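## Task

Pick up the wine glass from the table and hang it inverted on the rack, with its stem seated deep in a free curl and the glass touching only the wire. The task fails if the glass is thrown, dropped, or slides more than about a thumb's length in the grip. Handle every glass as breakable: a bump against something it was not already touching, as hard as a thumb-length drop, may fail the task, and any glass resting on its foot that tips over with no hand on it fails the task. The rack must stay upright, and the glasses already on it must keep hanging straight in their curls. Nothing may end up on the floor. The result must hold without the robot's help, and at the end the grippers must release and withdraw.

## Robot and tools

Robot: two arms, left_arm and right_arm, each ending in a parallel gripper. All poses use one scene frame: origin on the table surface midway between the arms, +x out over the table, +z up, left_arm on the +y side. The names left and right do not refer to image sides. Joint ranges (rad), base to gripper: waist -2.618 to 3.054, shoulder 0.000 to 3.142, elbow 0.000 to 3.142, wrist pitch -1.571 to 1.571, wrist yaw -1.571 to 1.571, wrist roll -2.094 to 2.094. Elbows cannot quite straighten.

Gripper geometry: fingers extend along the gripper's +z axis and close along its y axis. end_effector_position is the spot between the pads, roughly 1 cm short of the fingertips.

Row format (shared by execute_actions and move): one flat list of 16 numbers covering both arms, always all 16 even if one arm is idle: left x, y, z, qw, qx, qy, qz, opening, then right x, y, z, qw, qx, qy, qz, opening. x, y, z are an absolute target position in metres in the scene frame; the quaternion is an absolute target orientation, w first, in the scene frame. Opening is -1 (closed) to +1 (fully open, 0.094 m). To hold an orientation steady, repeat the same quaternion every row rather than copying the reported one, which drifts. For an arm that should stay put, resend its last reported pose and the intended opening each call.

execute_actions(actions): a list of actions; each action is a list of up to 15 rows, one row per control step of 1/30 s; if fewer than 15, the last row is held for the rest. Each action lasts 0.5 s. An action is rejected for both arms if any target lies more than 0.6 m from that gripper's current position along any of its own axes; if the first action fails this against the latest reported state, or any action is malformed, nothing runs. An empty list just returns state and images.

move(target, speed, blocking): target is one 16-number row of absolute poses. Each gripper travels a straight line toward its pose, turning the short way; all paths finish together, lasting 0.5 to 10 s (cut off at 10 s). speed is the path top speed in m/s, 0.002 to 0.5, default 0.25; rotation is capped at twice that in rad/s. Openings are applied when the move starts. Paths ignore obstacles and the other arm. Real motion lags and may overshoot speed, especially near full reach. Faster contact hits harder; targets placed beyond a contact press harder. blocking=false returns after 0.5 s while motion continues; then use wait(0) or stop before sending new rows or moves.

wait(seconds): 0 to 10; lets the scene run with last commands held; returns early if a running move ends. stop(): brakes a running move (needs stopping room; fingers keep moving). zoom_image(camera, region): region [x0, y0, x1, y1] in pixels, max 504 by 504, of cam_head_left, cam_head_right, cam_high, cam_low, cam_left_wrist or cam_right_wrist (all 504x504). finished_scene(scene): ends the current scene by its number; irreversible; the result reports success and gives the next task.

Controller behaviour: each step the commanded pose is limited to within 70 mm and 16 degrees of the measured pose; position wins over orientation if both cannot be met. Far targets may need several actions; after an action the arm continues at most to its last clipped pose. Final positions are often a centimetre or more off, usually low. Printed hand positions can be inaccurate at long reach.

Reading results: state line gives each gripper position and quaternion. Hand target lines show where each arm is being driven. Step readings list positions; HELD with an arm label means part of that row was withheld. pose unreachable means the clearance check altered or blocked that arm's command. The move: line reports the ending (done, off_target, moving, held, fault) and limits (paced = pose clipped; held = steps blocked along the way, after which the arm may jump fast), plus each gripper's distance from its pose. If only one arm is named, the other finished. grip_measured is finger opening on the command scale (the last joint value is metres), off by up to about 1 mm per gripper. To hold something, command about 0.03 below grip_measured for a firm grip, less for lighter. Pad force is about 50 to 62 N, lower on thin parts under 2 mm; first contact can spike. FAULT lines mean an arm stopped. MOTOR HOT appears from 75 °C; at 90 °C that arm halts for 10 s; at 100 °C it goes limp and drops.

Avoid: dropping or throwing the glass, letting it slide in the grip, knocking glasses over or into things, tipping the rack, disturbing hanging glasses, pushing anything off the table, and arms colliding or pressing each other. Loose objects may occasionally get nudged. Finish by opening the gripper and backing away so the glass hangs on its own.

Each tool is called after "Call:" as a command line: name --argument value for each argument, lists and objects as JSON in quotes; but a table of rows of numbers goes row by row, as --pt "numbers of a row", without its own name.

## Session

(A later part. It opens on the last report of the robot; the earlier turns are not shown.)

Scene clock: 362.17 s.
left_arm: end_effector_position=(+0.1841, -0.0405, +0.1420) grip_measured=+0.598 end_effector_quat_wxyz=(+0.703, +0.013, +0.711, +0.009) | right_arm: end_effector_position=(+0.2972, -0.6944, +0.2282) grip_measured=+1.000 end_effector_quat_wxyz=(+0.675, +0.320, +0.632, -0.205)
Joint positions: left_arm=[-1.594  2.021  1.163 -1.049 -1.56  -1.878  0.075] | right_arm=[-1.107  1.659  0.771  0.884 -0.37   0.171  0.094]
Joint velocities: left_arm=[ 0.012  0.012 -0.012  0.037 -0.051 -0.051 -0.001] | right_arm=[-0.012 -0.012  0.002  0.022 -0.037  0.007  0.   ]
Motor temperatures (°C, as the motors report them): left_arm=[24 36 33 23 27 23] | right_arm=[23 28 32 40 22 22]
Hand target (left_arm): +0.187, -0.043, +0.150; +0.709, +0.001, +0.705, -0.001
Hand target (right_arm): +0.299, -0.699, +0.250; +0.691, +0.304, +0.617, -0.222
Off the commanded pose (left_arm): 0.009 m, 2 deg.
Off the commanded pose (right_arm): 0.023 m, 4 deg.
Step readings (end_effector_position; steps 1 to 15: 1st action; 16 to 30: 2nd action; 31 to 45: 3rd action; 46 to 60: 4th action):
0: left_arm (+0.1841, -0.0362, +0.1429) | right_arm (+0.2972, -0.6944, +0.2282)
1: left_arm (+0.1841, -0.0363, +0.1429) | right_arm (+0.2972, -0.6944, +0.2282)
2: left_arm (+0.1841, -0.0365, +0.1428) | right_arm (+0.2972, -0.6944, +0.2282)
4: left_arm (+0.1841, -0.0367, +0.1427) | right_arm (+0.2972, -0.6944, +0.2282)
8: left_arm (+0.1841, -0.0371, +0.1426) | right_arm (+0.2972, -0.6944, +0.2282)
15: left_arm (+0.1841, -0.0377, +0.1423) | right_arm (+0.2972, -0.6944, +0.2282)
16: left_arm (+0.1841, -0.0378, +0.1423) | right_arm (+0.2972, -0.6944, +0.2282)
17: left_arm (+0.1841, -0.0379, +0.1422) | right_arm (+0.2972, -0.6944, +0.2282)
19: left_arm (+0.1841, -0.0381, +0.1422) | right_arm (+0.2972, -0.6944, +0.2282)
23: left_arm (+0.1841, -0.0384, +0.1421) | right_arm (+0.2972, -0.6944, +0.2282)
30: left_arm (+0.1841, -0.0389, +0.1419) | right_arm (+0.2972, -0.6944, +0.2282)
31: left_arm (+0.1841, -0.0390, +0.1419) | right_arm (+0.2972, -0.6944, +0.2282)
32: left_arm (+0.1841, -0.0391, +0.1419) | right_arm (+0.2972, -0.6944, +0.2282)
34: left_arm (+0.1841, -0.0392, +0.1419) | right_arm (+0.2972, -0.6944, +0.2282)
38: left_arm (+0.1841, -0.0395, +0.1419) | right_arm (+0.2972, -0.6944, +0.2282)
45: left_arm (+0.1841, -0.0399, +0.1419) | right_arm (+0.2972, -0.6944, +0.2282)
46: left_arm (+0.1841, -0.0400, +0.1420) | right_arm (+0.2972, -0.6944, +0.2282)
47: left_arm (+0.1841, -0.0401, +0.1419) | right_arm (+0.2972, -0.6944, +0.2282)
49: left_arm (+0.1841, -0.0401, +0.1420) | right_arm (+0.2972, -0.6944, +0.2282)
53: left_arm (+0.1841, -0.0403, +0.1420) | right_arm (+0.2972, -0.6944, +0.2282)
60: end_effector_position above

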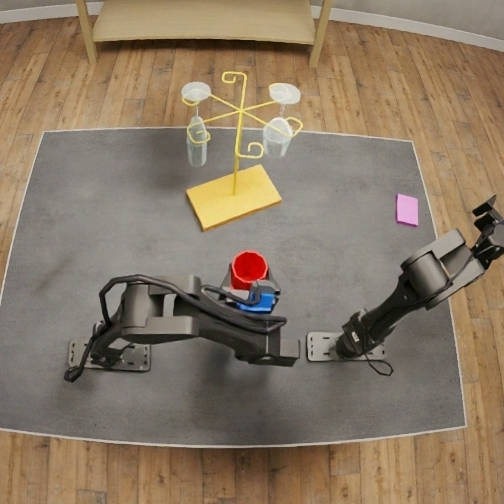

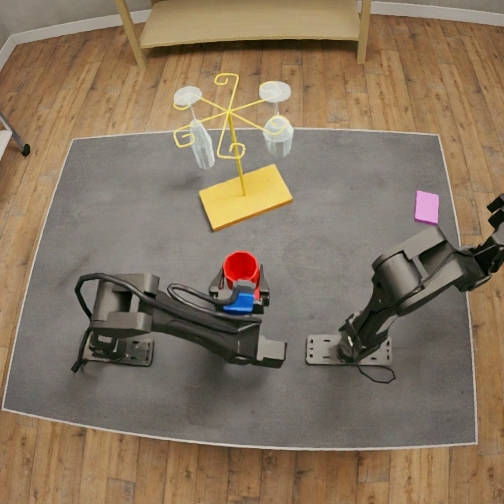

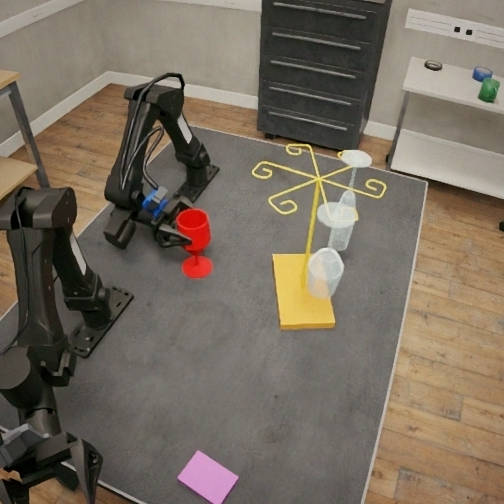

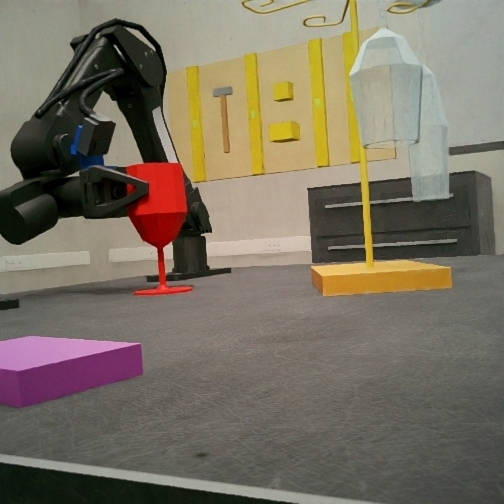

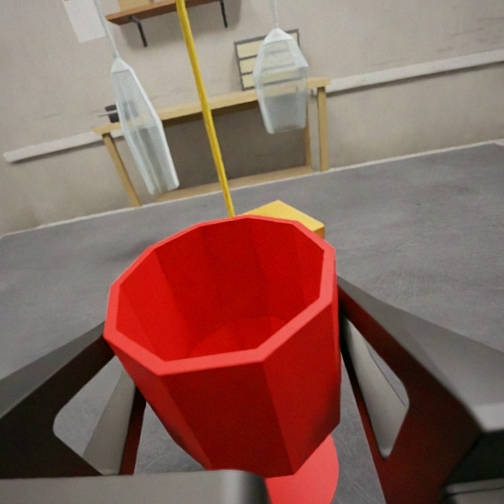

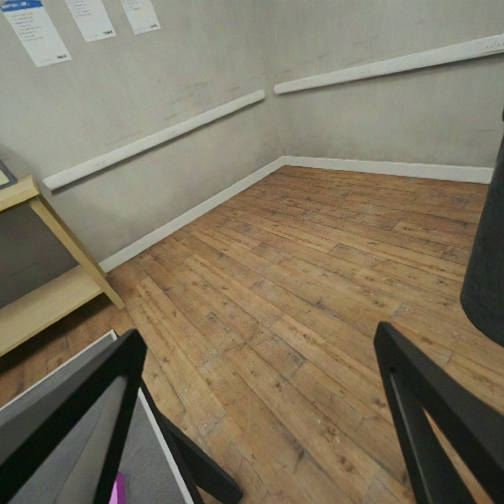

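Call:
execute_actions --actions '[[[0.187,-0.043,0.150,0.707,0.008,0.707,-0.008,0.55,0.30,-0.70,0.25,0.691,0.304,0.617,-0.222,1]],[[0.187,-0.043,0.150,0.707,0.008,0.707,-0.008,0.55,0.30,-0.70,0.25,0.691,0.304,0.617,-0.222,1]]]'

Call:
zoom_image --camera "cam_head_left" --region '[180,230,320,370]'

Scene clock: 368.87 s.
left_arm: end_effector_position=(+0.1840, -0.0409, +0.1420) grip_measured=+0.598 end_effector_quat_wxyz=(+0.704, +0.013, +0.710, +0.008) | right_arm: end_effector_position=(+0.2972, -0.6944, +0.2282) grip_measured=+1.000 end_effector_quat_wxyz=(+0.675, +0.320, +0.632, -0.205)
Joint positions: left_arm=[-1.594  2.021  1.163 -1.044 -1.56  -1.872  0.075] | right_arm=[-1.107  1.659  0.771  0.884 -0.37   0.171  0.094]
Joint velocities: left_arm=[ 0.002  0.002 -0.007 -0.051  0.007 -0.051  0.001] | right_arm=[ 0.002 -0.002 -0.002  0.066  0.037  0.022  0.   ]
Motor temperatures (°C, as the motors report them): left_arm=[24 36 32 23 27 23] | right_arm=[23 28 32 40 22 22]
Hand target (left_arm): +0.187, -0.043, +0.150; +0.709, +0.001, +0.705, -0.001
Hand target (right_arm): +0.299, -0.699, +0.250; +0.691, +0.304, +0.617, -0.222
Off the commanded pose (left_arm): 0.009 m, 2 deg.
Off the commanded pose (right_arm): 0.023 m, 4 deg.
Step readings (end_effector_position; steps 1 to 15: 1st action; 16 to 30: 2nd action):
0: left_arm (+0.1841, -0.0406, +0.1421) | right_arm (+0.2972, -0.6944, +0.2282)
1: left_arm (+0.1841, -0.0406, +0.1421) | right_arm (+0.2972, -0.6944, +0.2282)
2: left_arm (+0.1841, -0.0406, +0.1420) | right_arm (+0.2972, -0.6944, +0.2282)
4: left_arm (+0.1841, -0.0406, +0.1420) | right_arm (+0.2972, -0.6944, +0.2282)
8: left_arm (+0.1840, -0.0407, +0.1420) | right_arm (+0.2972, -0.6944, +0.2282)
15: left_arm (+0.1840, -0.0408, +0.1421) | right_arm (+0.2972, -0.6944, +0.2282)
16: left_arm (+0.1840, -0.0408, +0.1420) | right_arm (+0.2972, -0.6944, +0.2282)
17: left_arm (+0.1840, -0.0408, +0.1420) | right_arm (+0.2972, -0.6944, +0.2282)
19: left_arm (+0.1840, -0.0408, +0.1420) | right_arm (+0.2972, -0.6944, +0.2282)
23: left_arm (+0.1840, -0.0409, +0.1420) | right_arm (+0.2972, -0.6944, +0.2282)
30: end_effector_position above

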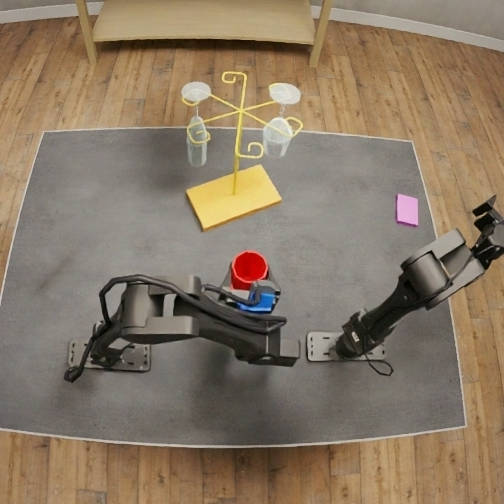

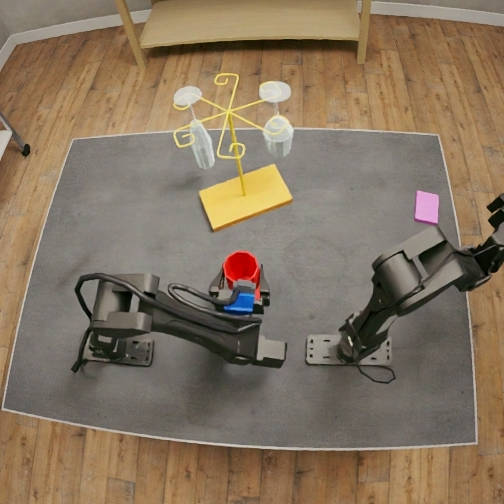

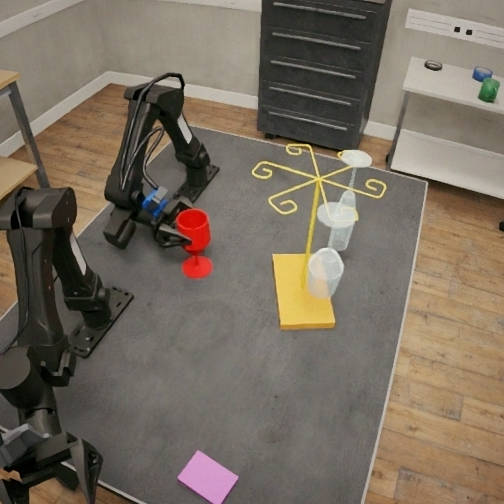

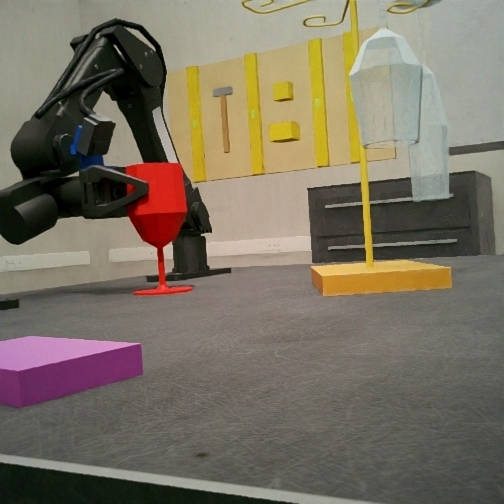

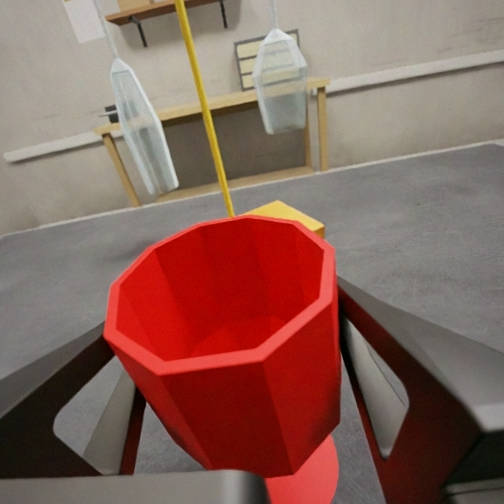

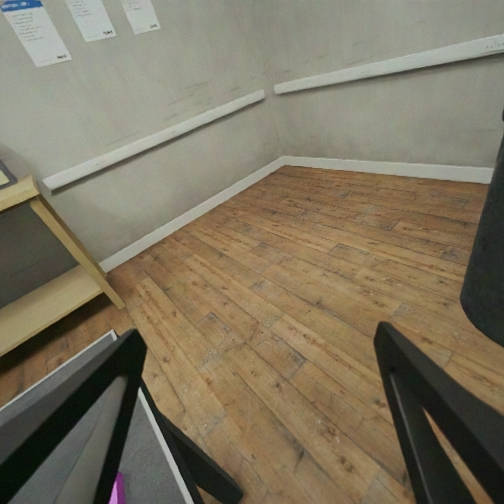

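Region (180, 230, 320, 370) of cam_head_left's 504x504 image, scaled by 3.600, with more detail than that image has.

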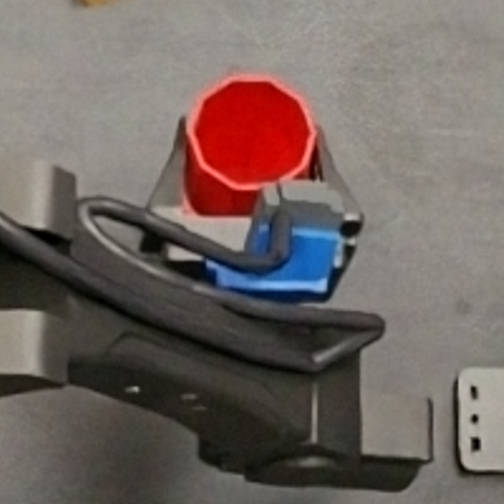

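Call:
move --target '[0.187,-0.043,0.29,0.707,0.008,0.707,-0.008,0.55,0.30,-0.70,0.25,0.691,0.304,0.617,-0.222,1]' --speed 0.06

Scene clock: 384.70 s.
left_arm: end_effector_position=(+0.1839, -0.0451, +0.2680) grip_measured=+0.598 end_effector_quat_wxyz=(+0.697, +0.027, +0.717, +0.018) | right_arm: end_effector_position=(+0.2972, -0.6944, +0.2282) grip_measured=+1.000 end_effector_quat_wxyz=(+0.675, +0.320, +0.632, -0.205)
Joint positions: left_arm=[-1.594  1.735  1.35  -1.073 -1.542 -1.393  0.075] | right_arm=[-1.107  1.659  0.771  0.884 -0.37   0.171  0.094]
Joint velocities: left_arm=[ 0.012 -0.002  0.007  0.095 -0.007  0.022 -0.   ] | right_arm=[ 0.017  0.002 -0.002  0.007 -0.022  0.081  0.   ]
Motor temperatures (°C, as the motors report them): left_arm=[24 37 32 23 27 23] | right_arm=[23 28 32 40 22 22]
Hand target (left_arm): +0.186, -0.040, +0.289; +0.706, +0.001, +0.708, -0.000
Hand target (right_arm): +0.299, -0.699, +0.250; +0.691, +0.304, +0.617, -0.222
Off the commanded pose (left_arm): 0.022 m, 4 deg.
Off the commanded pose (right_arm): 0.023 m, 4 deg.
move: off_target (left_arm, right_arm)

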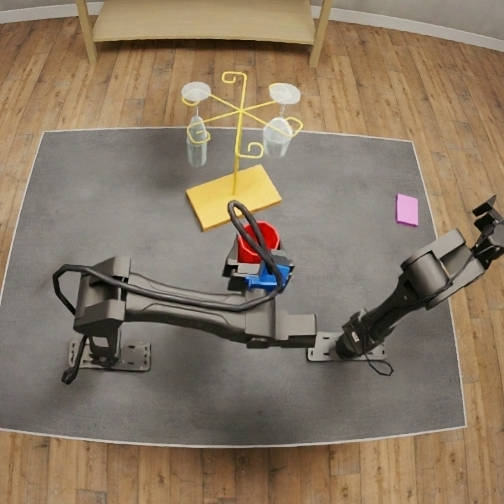

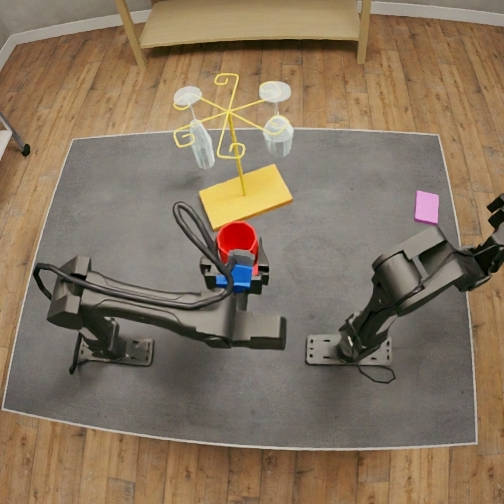

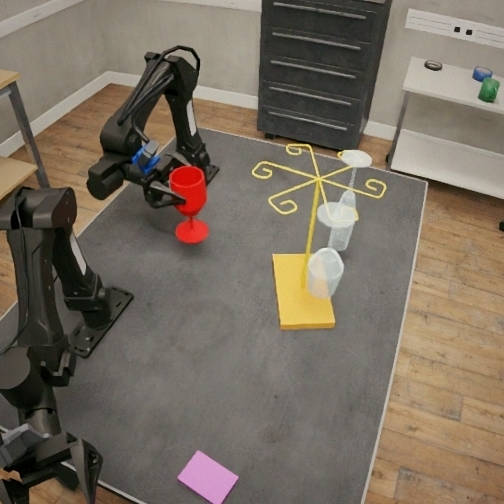

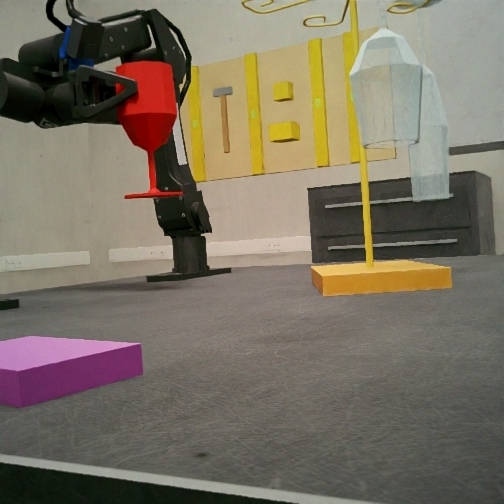

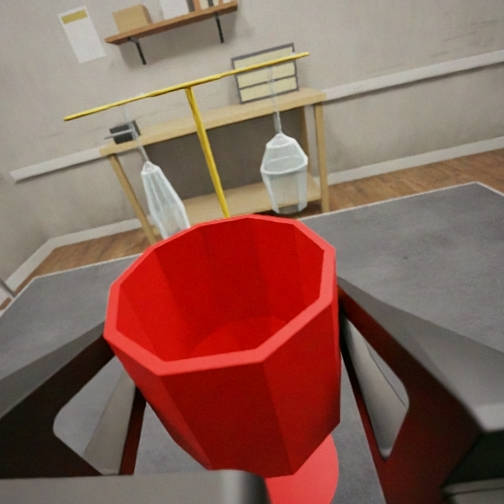

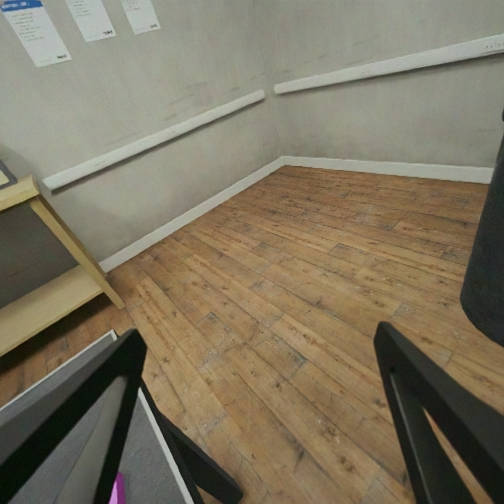

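Call:
move --target '[0.18,-0.03,0.29,0.5,0.5,0.5,0.5,0.55,0.30,-0.70,0.25,0.691,0.304,0.617,-0.222,1]' --speed 0.25

Call:
move --target '[0.18,-0.03,0.29,0.025,0.731,-0.025,0.682,0.55,0.30,-0.70,0.25,0.691,0.304,0.617,-0.222,1]' --speed 0.25

Scene clock: 403.13 s.
left_arm: end_effector_position=(+0.1841, -0.0262, +0.2749) grip_measured=+0.599 end_effector_quat_wxyz=(+0.488, +0.510, +0.509, +0.492) | right_arm: end_effector_position=(+0.2972, -0.6944, +0.2282) grip_measured=+1.000 end_effector_quat_wxyz=(+0.675, +0.320, +0.632, -0.205)
Joint positions: left_arm=[-1.594  1.787  1.434 -1.546 -1.531 -0.323  0.075] | right_arm=[-1.107  1.659  0.771  0.884 -0.37   0.171  0.094]
Joint velocities: left_arm=[ 0.007 -0.012 -0.017 -0.022 -0.066  0.037  0.   ] | right_arm=[-0.002  0.017 -0.012 -0.051 -0.037  0.022  0.   ]
Motor temperatures (°C, as the motors report them): left_arm=[24 37 33 24 27 23] | right_arm=[23 28 32 41 22 22]
Hand target (left_arm): +0.180, -0.030, +0.290; +0.504, +0.507, +0.497, +0.493
Hand target (right_arm): +0.299, -0.699, +0.250; +0.691, +0.304, +0.617, -0.222
Off the commanded pose (left_arm): 0.016 m, 2 deg.
Off the commanded pose (right_arm): 0.023 m, 4 deg.
joint sent to its limit (left arm) — the command would take joint 4 (wrist pitch) past its lower limit, so that joint was sent only as far as its limit.
move: off_target (left_arm, right_arm)

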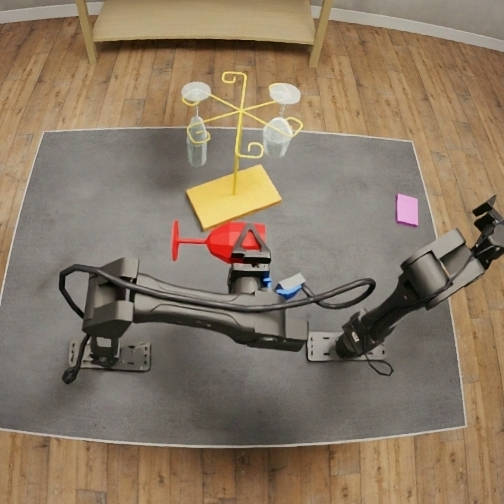

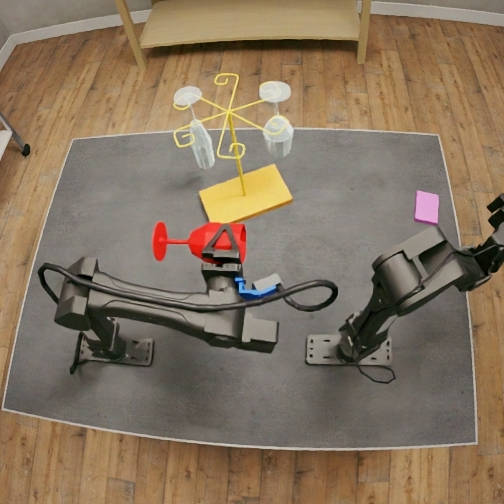

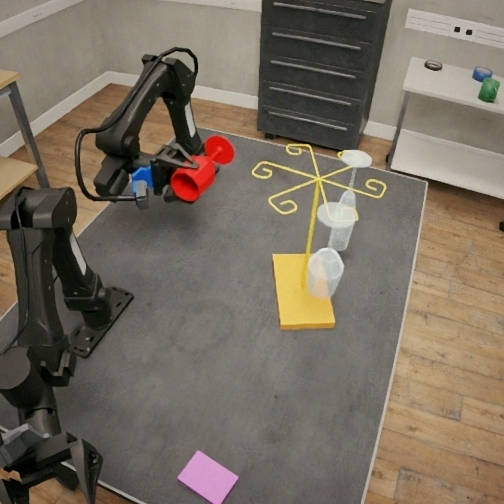

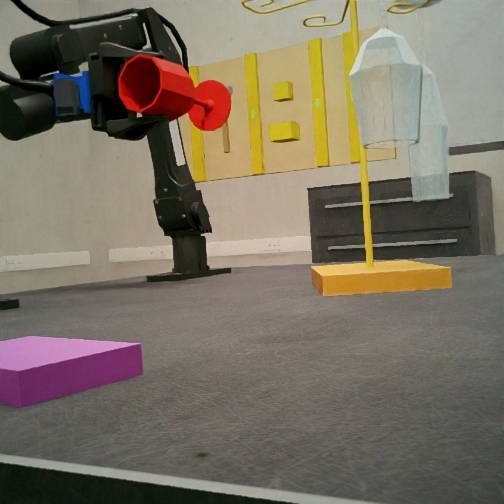

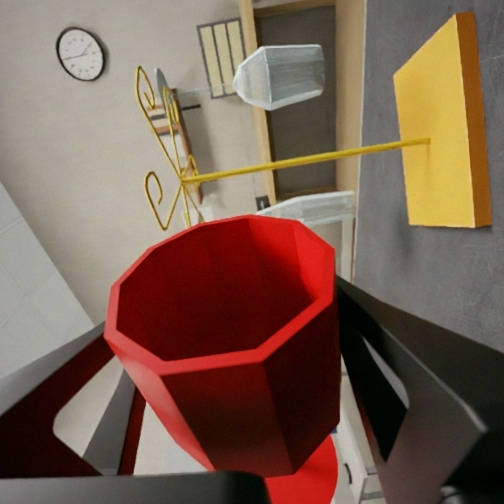

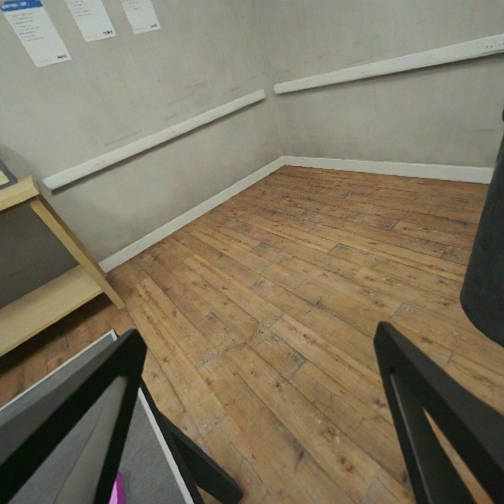

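Scene clock: 407.07 s.
left_arm: end_effector_position=(+0.1835, -0.0295, +0.2820) grip_measured=+0.600 end_effector_quat_wxyz=(-0.003, +0.736, -0.005, +0.677) | right_arm: end_effector_position=(+0.2972, -0.6944, +0.2282) grip_measured=+1.000 end_effector_quat_wxyz=(+0.675, +0.320, +0.632, -0.205)
Joint positions: left_arm=[-1.594  1.724  1.433 -1.357 -1.487  1.505  0.075] | right_arm=[-1.107  1.659  0.771  0.884 -0.37   0.171  0.094]
Joint velocities: left_arm=[-0.017 -0.085 -0.154  0.403  0.007  0.432  0.   ] | right_arm=[-0.007  0.007 -0.027 -0.022 -0.037 -0.022  0.   ]
Motor temperatures (°C, as the motors report them): left_arm=[24 37 33 24 27 23] | right_arm=[23 28 32 41 22 22]
Hand target (left_arm): +0.180, -0.029, +0.290; +0.008, +0.729, -0.008, +0.684
Hand target (right_arm): +0.299, -0.699, +0.250; +0.691, +0.304, +0.617, -0.222
Off the commanded pose (left_arm): 0.009 m, 4 deg.
Off the commanded pose (right_arm): 0.023 m, 4 deg.
move: off_target (left_arm, right_arm)

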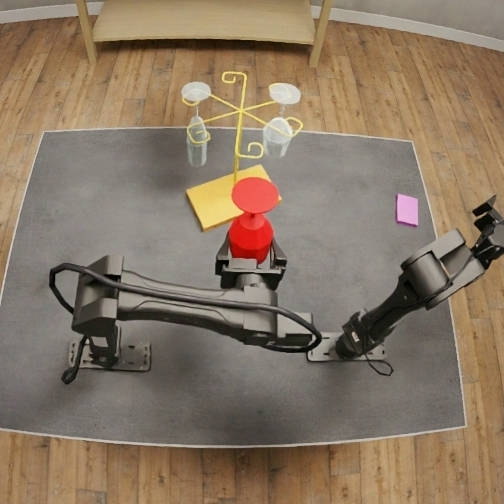

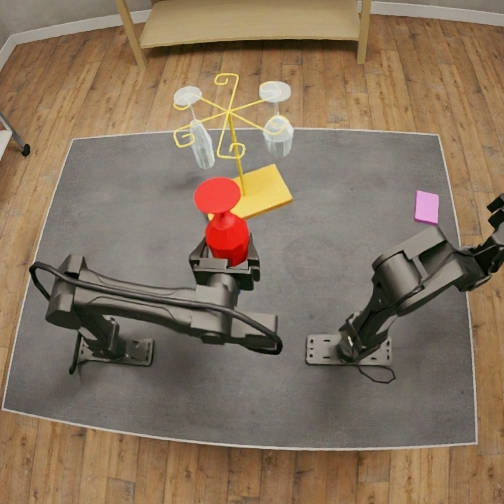

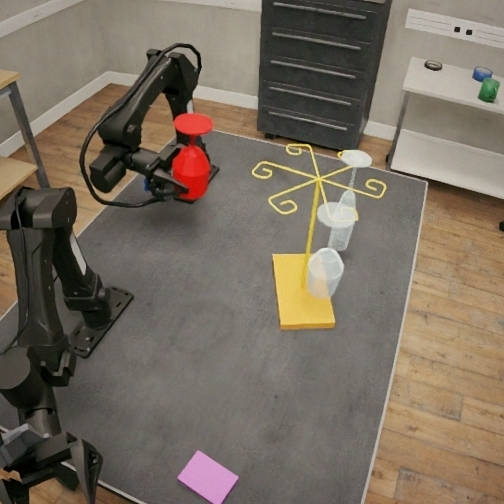

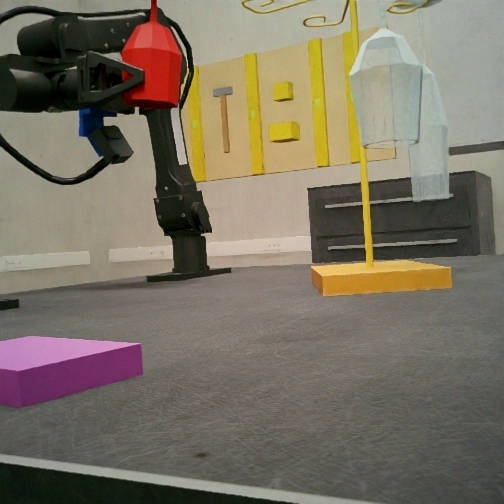

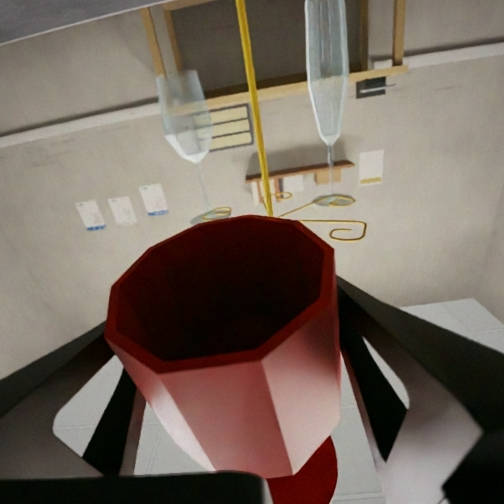

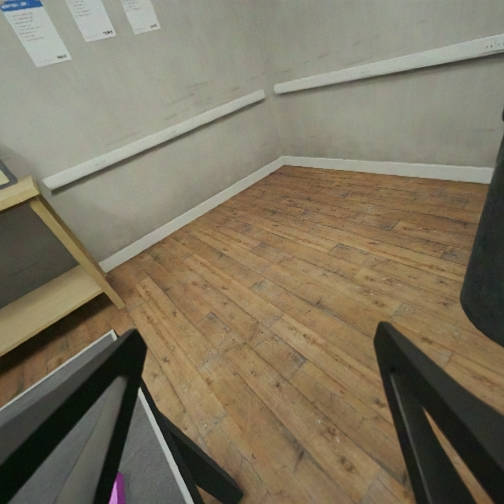

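Call:
move --target '[0.235,-0.075,0.280,-0.028,0.703,0.078,0.707,0.55,0.30,-0.70,0.25,0.691,0.304,0.617,-0.222,1]' --speed 0.05

Call:
zoom_image --camera "cam_head_left" --region '[170,60,350,240]'

Call:
zoom_image --camera "cam_high" --region '[140,80,410,300]'

Scene clock: 442.93 s.
left_arm: end_effector_position=(+0.2312, -0.0734, +0.2673) grip_measured=+0.600 end_effector_quat_wxyz=(-0.026, +0.717, +0.062, +0.694) | right_arm: end_effector_position=(+0.2972, -0.6944, +0.2281) grip_measured=+1.000 end_effector_quat_wxyz=(+0.675, +0.320, +0.633, -0.205)
Joint positions: left_arm=[-1.463  1.988  1.684 -1.305 -1.535  1.485  0.075] | right_arm=[-1.107  1.659  0.771  0.884 -0.37   0.171  0.094]
Joint velocities: left_arm=[-0.007 -0.007  0.022 -0.022  0.051 -0.037 -0.001] | right_arm=[-0.002  0.022 -0.017  0.022 -0.007  0.066  0.   ]
Motor temperatures (°C, as the motors report them): left_arm=[24 37 32 23 27 23] | right_arm=[23 28 33 41 22 22]
Hand target (left_arm): +0.235, -0.074, +0.281; -0.022, +0.703, +0.071, +0.707
Hand target (right_arm): +0.299, -0.699, +0.250; +0.691, +0.304, +0.617, -0.222
Off the commanded pose (left_arm): 0.013 m, 3 deg.
Off the commanded pose (right_arm): 0.023 m, 4 deg.
move: off_target (left_arm, right_arm)

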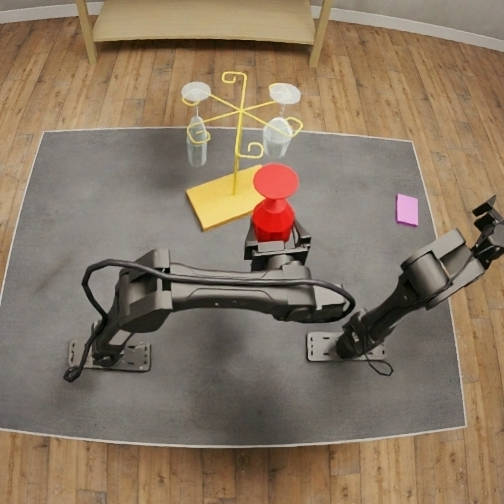

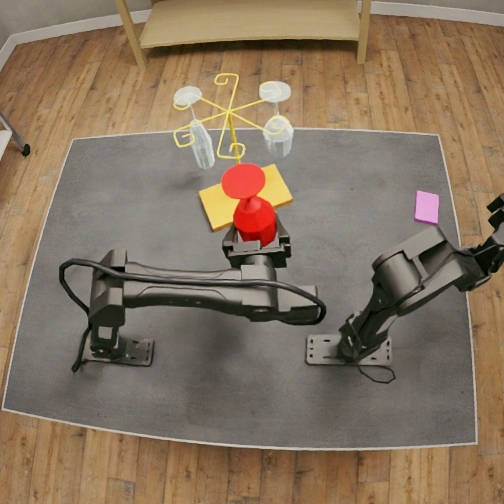

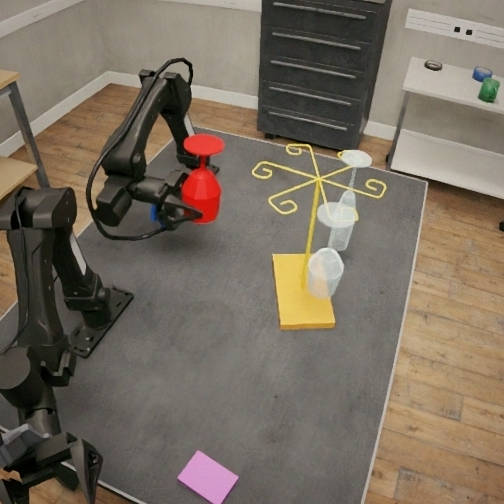

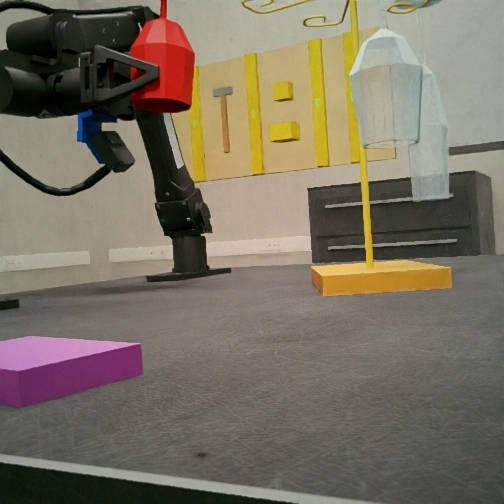

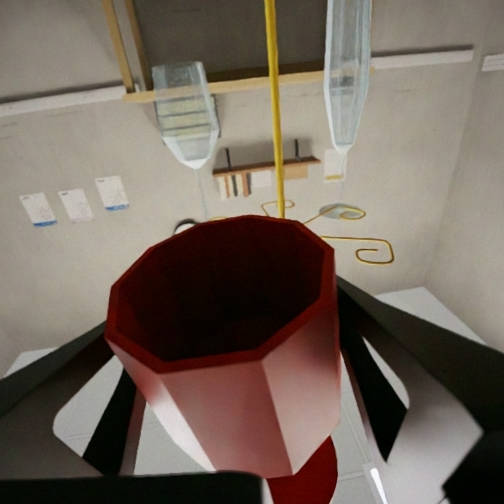

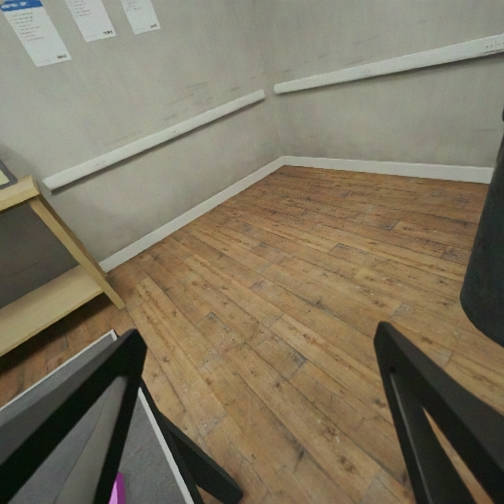

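Region (170, 60, 350, 240) of cam_head_left's 504x504 image, scaled by 2.800, with more detail than that image has.

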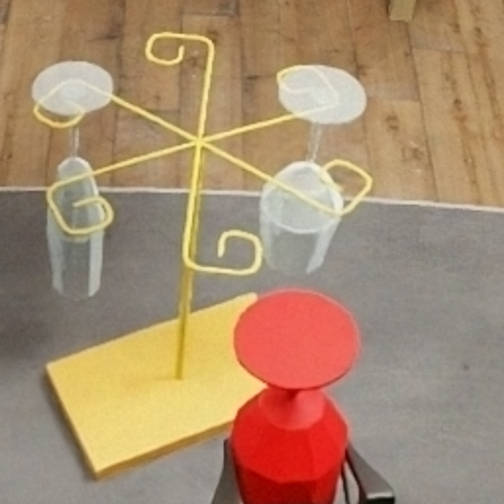

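Region (140, 80, 410, 300) of cam_high's 504x504 image, scaled by 1.867, with more detail than that image has; it fills the top 411 rows of this view, and the rest is white.

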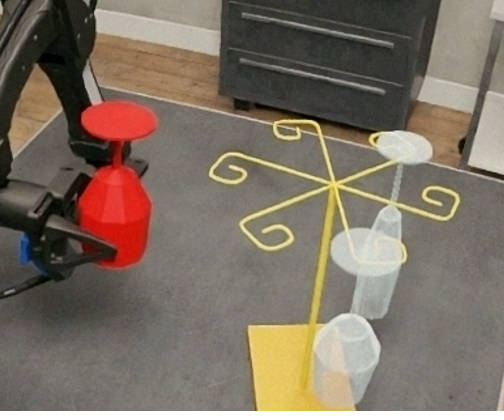

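Call:
move --target '[0.262,-0.07,0.283,-0.052,0.685,0.102,0.719,0.55,0.30,-0.70,0.25,0.691,0.304,0.617,-0.222,1]' --speed 0.03

Call:
zoom_image --camera "cam_head_left" --region '[170,60,350,240]'

Call:
zoom_image --camera "cam_high" --region '[140,80,410,300]'

Scene clock: 472.23 s.
left_arm: end_effector_position=(+0.2574, -0.0690, +0.2705) grip_measured=+0.600 end_effector_quat_wxyz=(-0.041, +0.710, +0.095, +0.696) | right_arm: end_effector_position=(+0.2972, -0.6944, +0.2281) grip_measured=+1.000 end_effector_quat_wxyz=(+0.675, +0.320, +0.633, -0.205)
Joint positions: left_arm=[-1.393  2.029  1.751 -1.305 -1.544  1.483  0.075] | right_arm=[-1.107  1.659  0.771  0.884 -0.37   0.171  0.094]
Joint velocities: left_arm=[-0.002  0.007 -0.002 -0.022 -0.081 -0.022 -0.002] | right_arm=[ 0.007 -0.012 -0.012  0.051 -0.037 -0.022  0.   ]
Motor temperatures (°C, as the motors report them): left_arm=[24 37 34 23 27 23] | right_arm=[23 29 33 41 22 22]
Hand target (left_arm): +0.261, -0.069, +0.283; -0.045, +0.698, +0.097, +0.708
Hand target (right_arm): +0.299, -0.699, +0.250; +0.691, +0.304, +0.617, -0.222
Off the commanded pose (left_arm): 0.013 m, 4 deg.
Off the commanded pose (right_arm): 0.023 m, 4 deg.
joint sent to its limit (left arm) — the command would take joint 5 (wrist yaw) past its lower limit, so that joint was sent only as far as its limit.
move: off_target (left_arm, right_arm)

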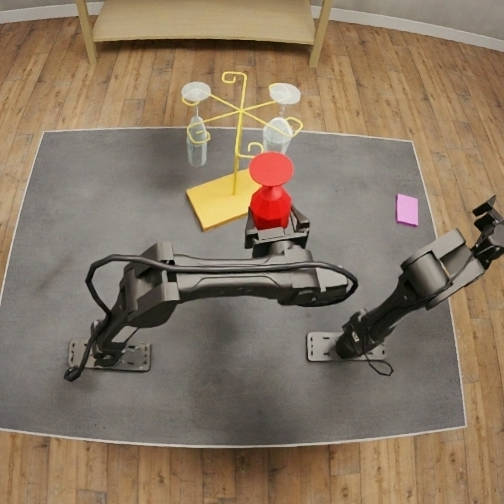

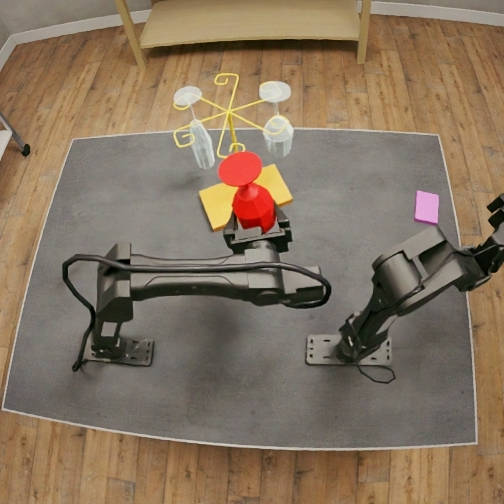

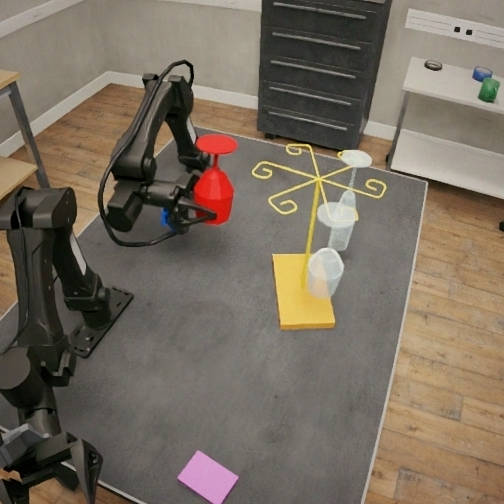

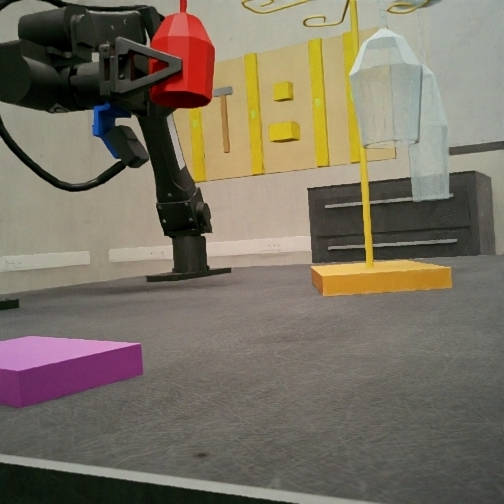

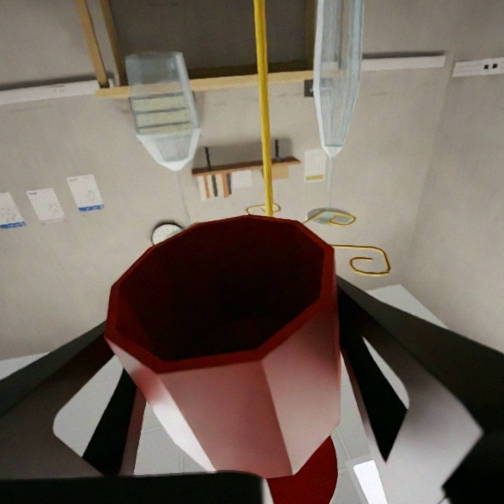

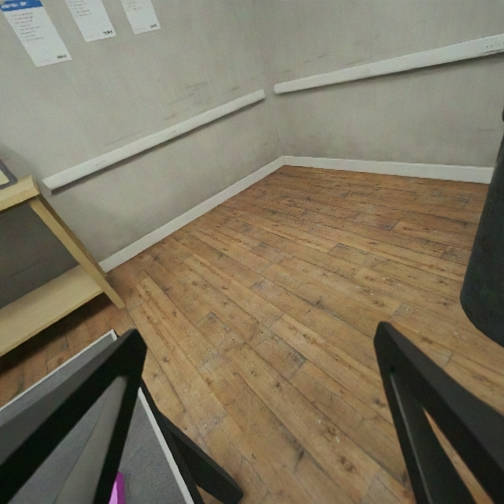

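Region (170, 60, 350, 240) of cam_head_left's 504x504 image, scaled by 2.800, with more detail than that image has.

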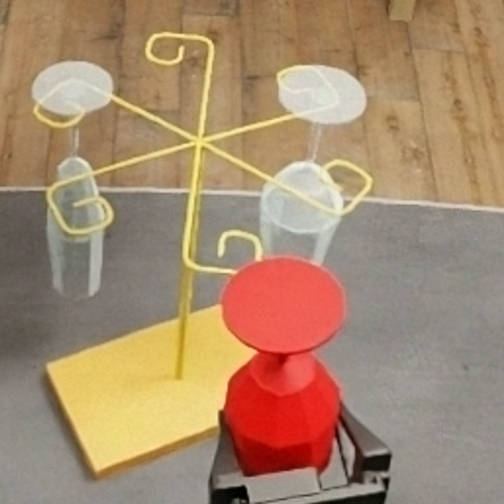

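Region (140, 80, 410, 300) of cam_high's 504x504 image, scaled by 1.867, with more detail than that image has; it fills the top 411 rows of this view, and the rest is white.

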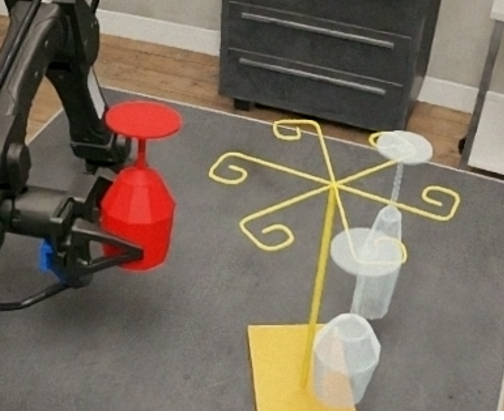

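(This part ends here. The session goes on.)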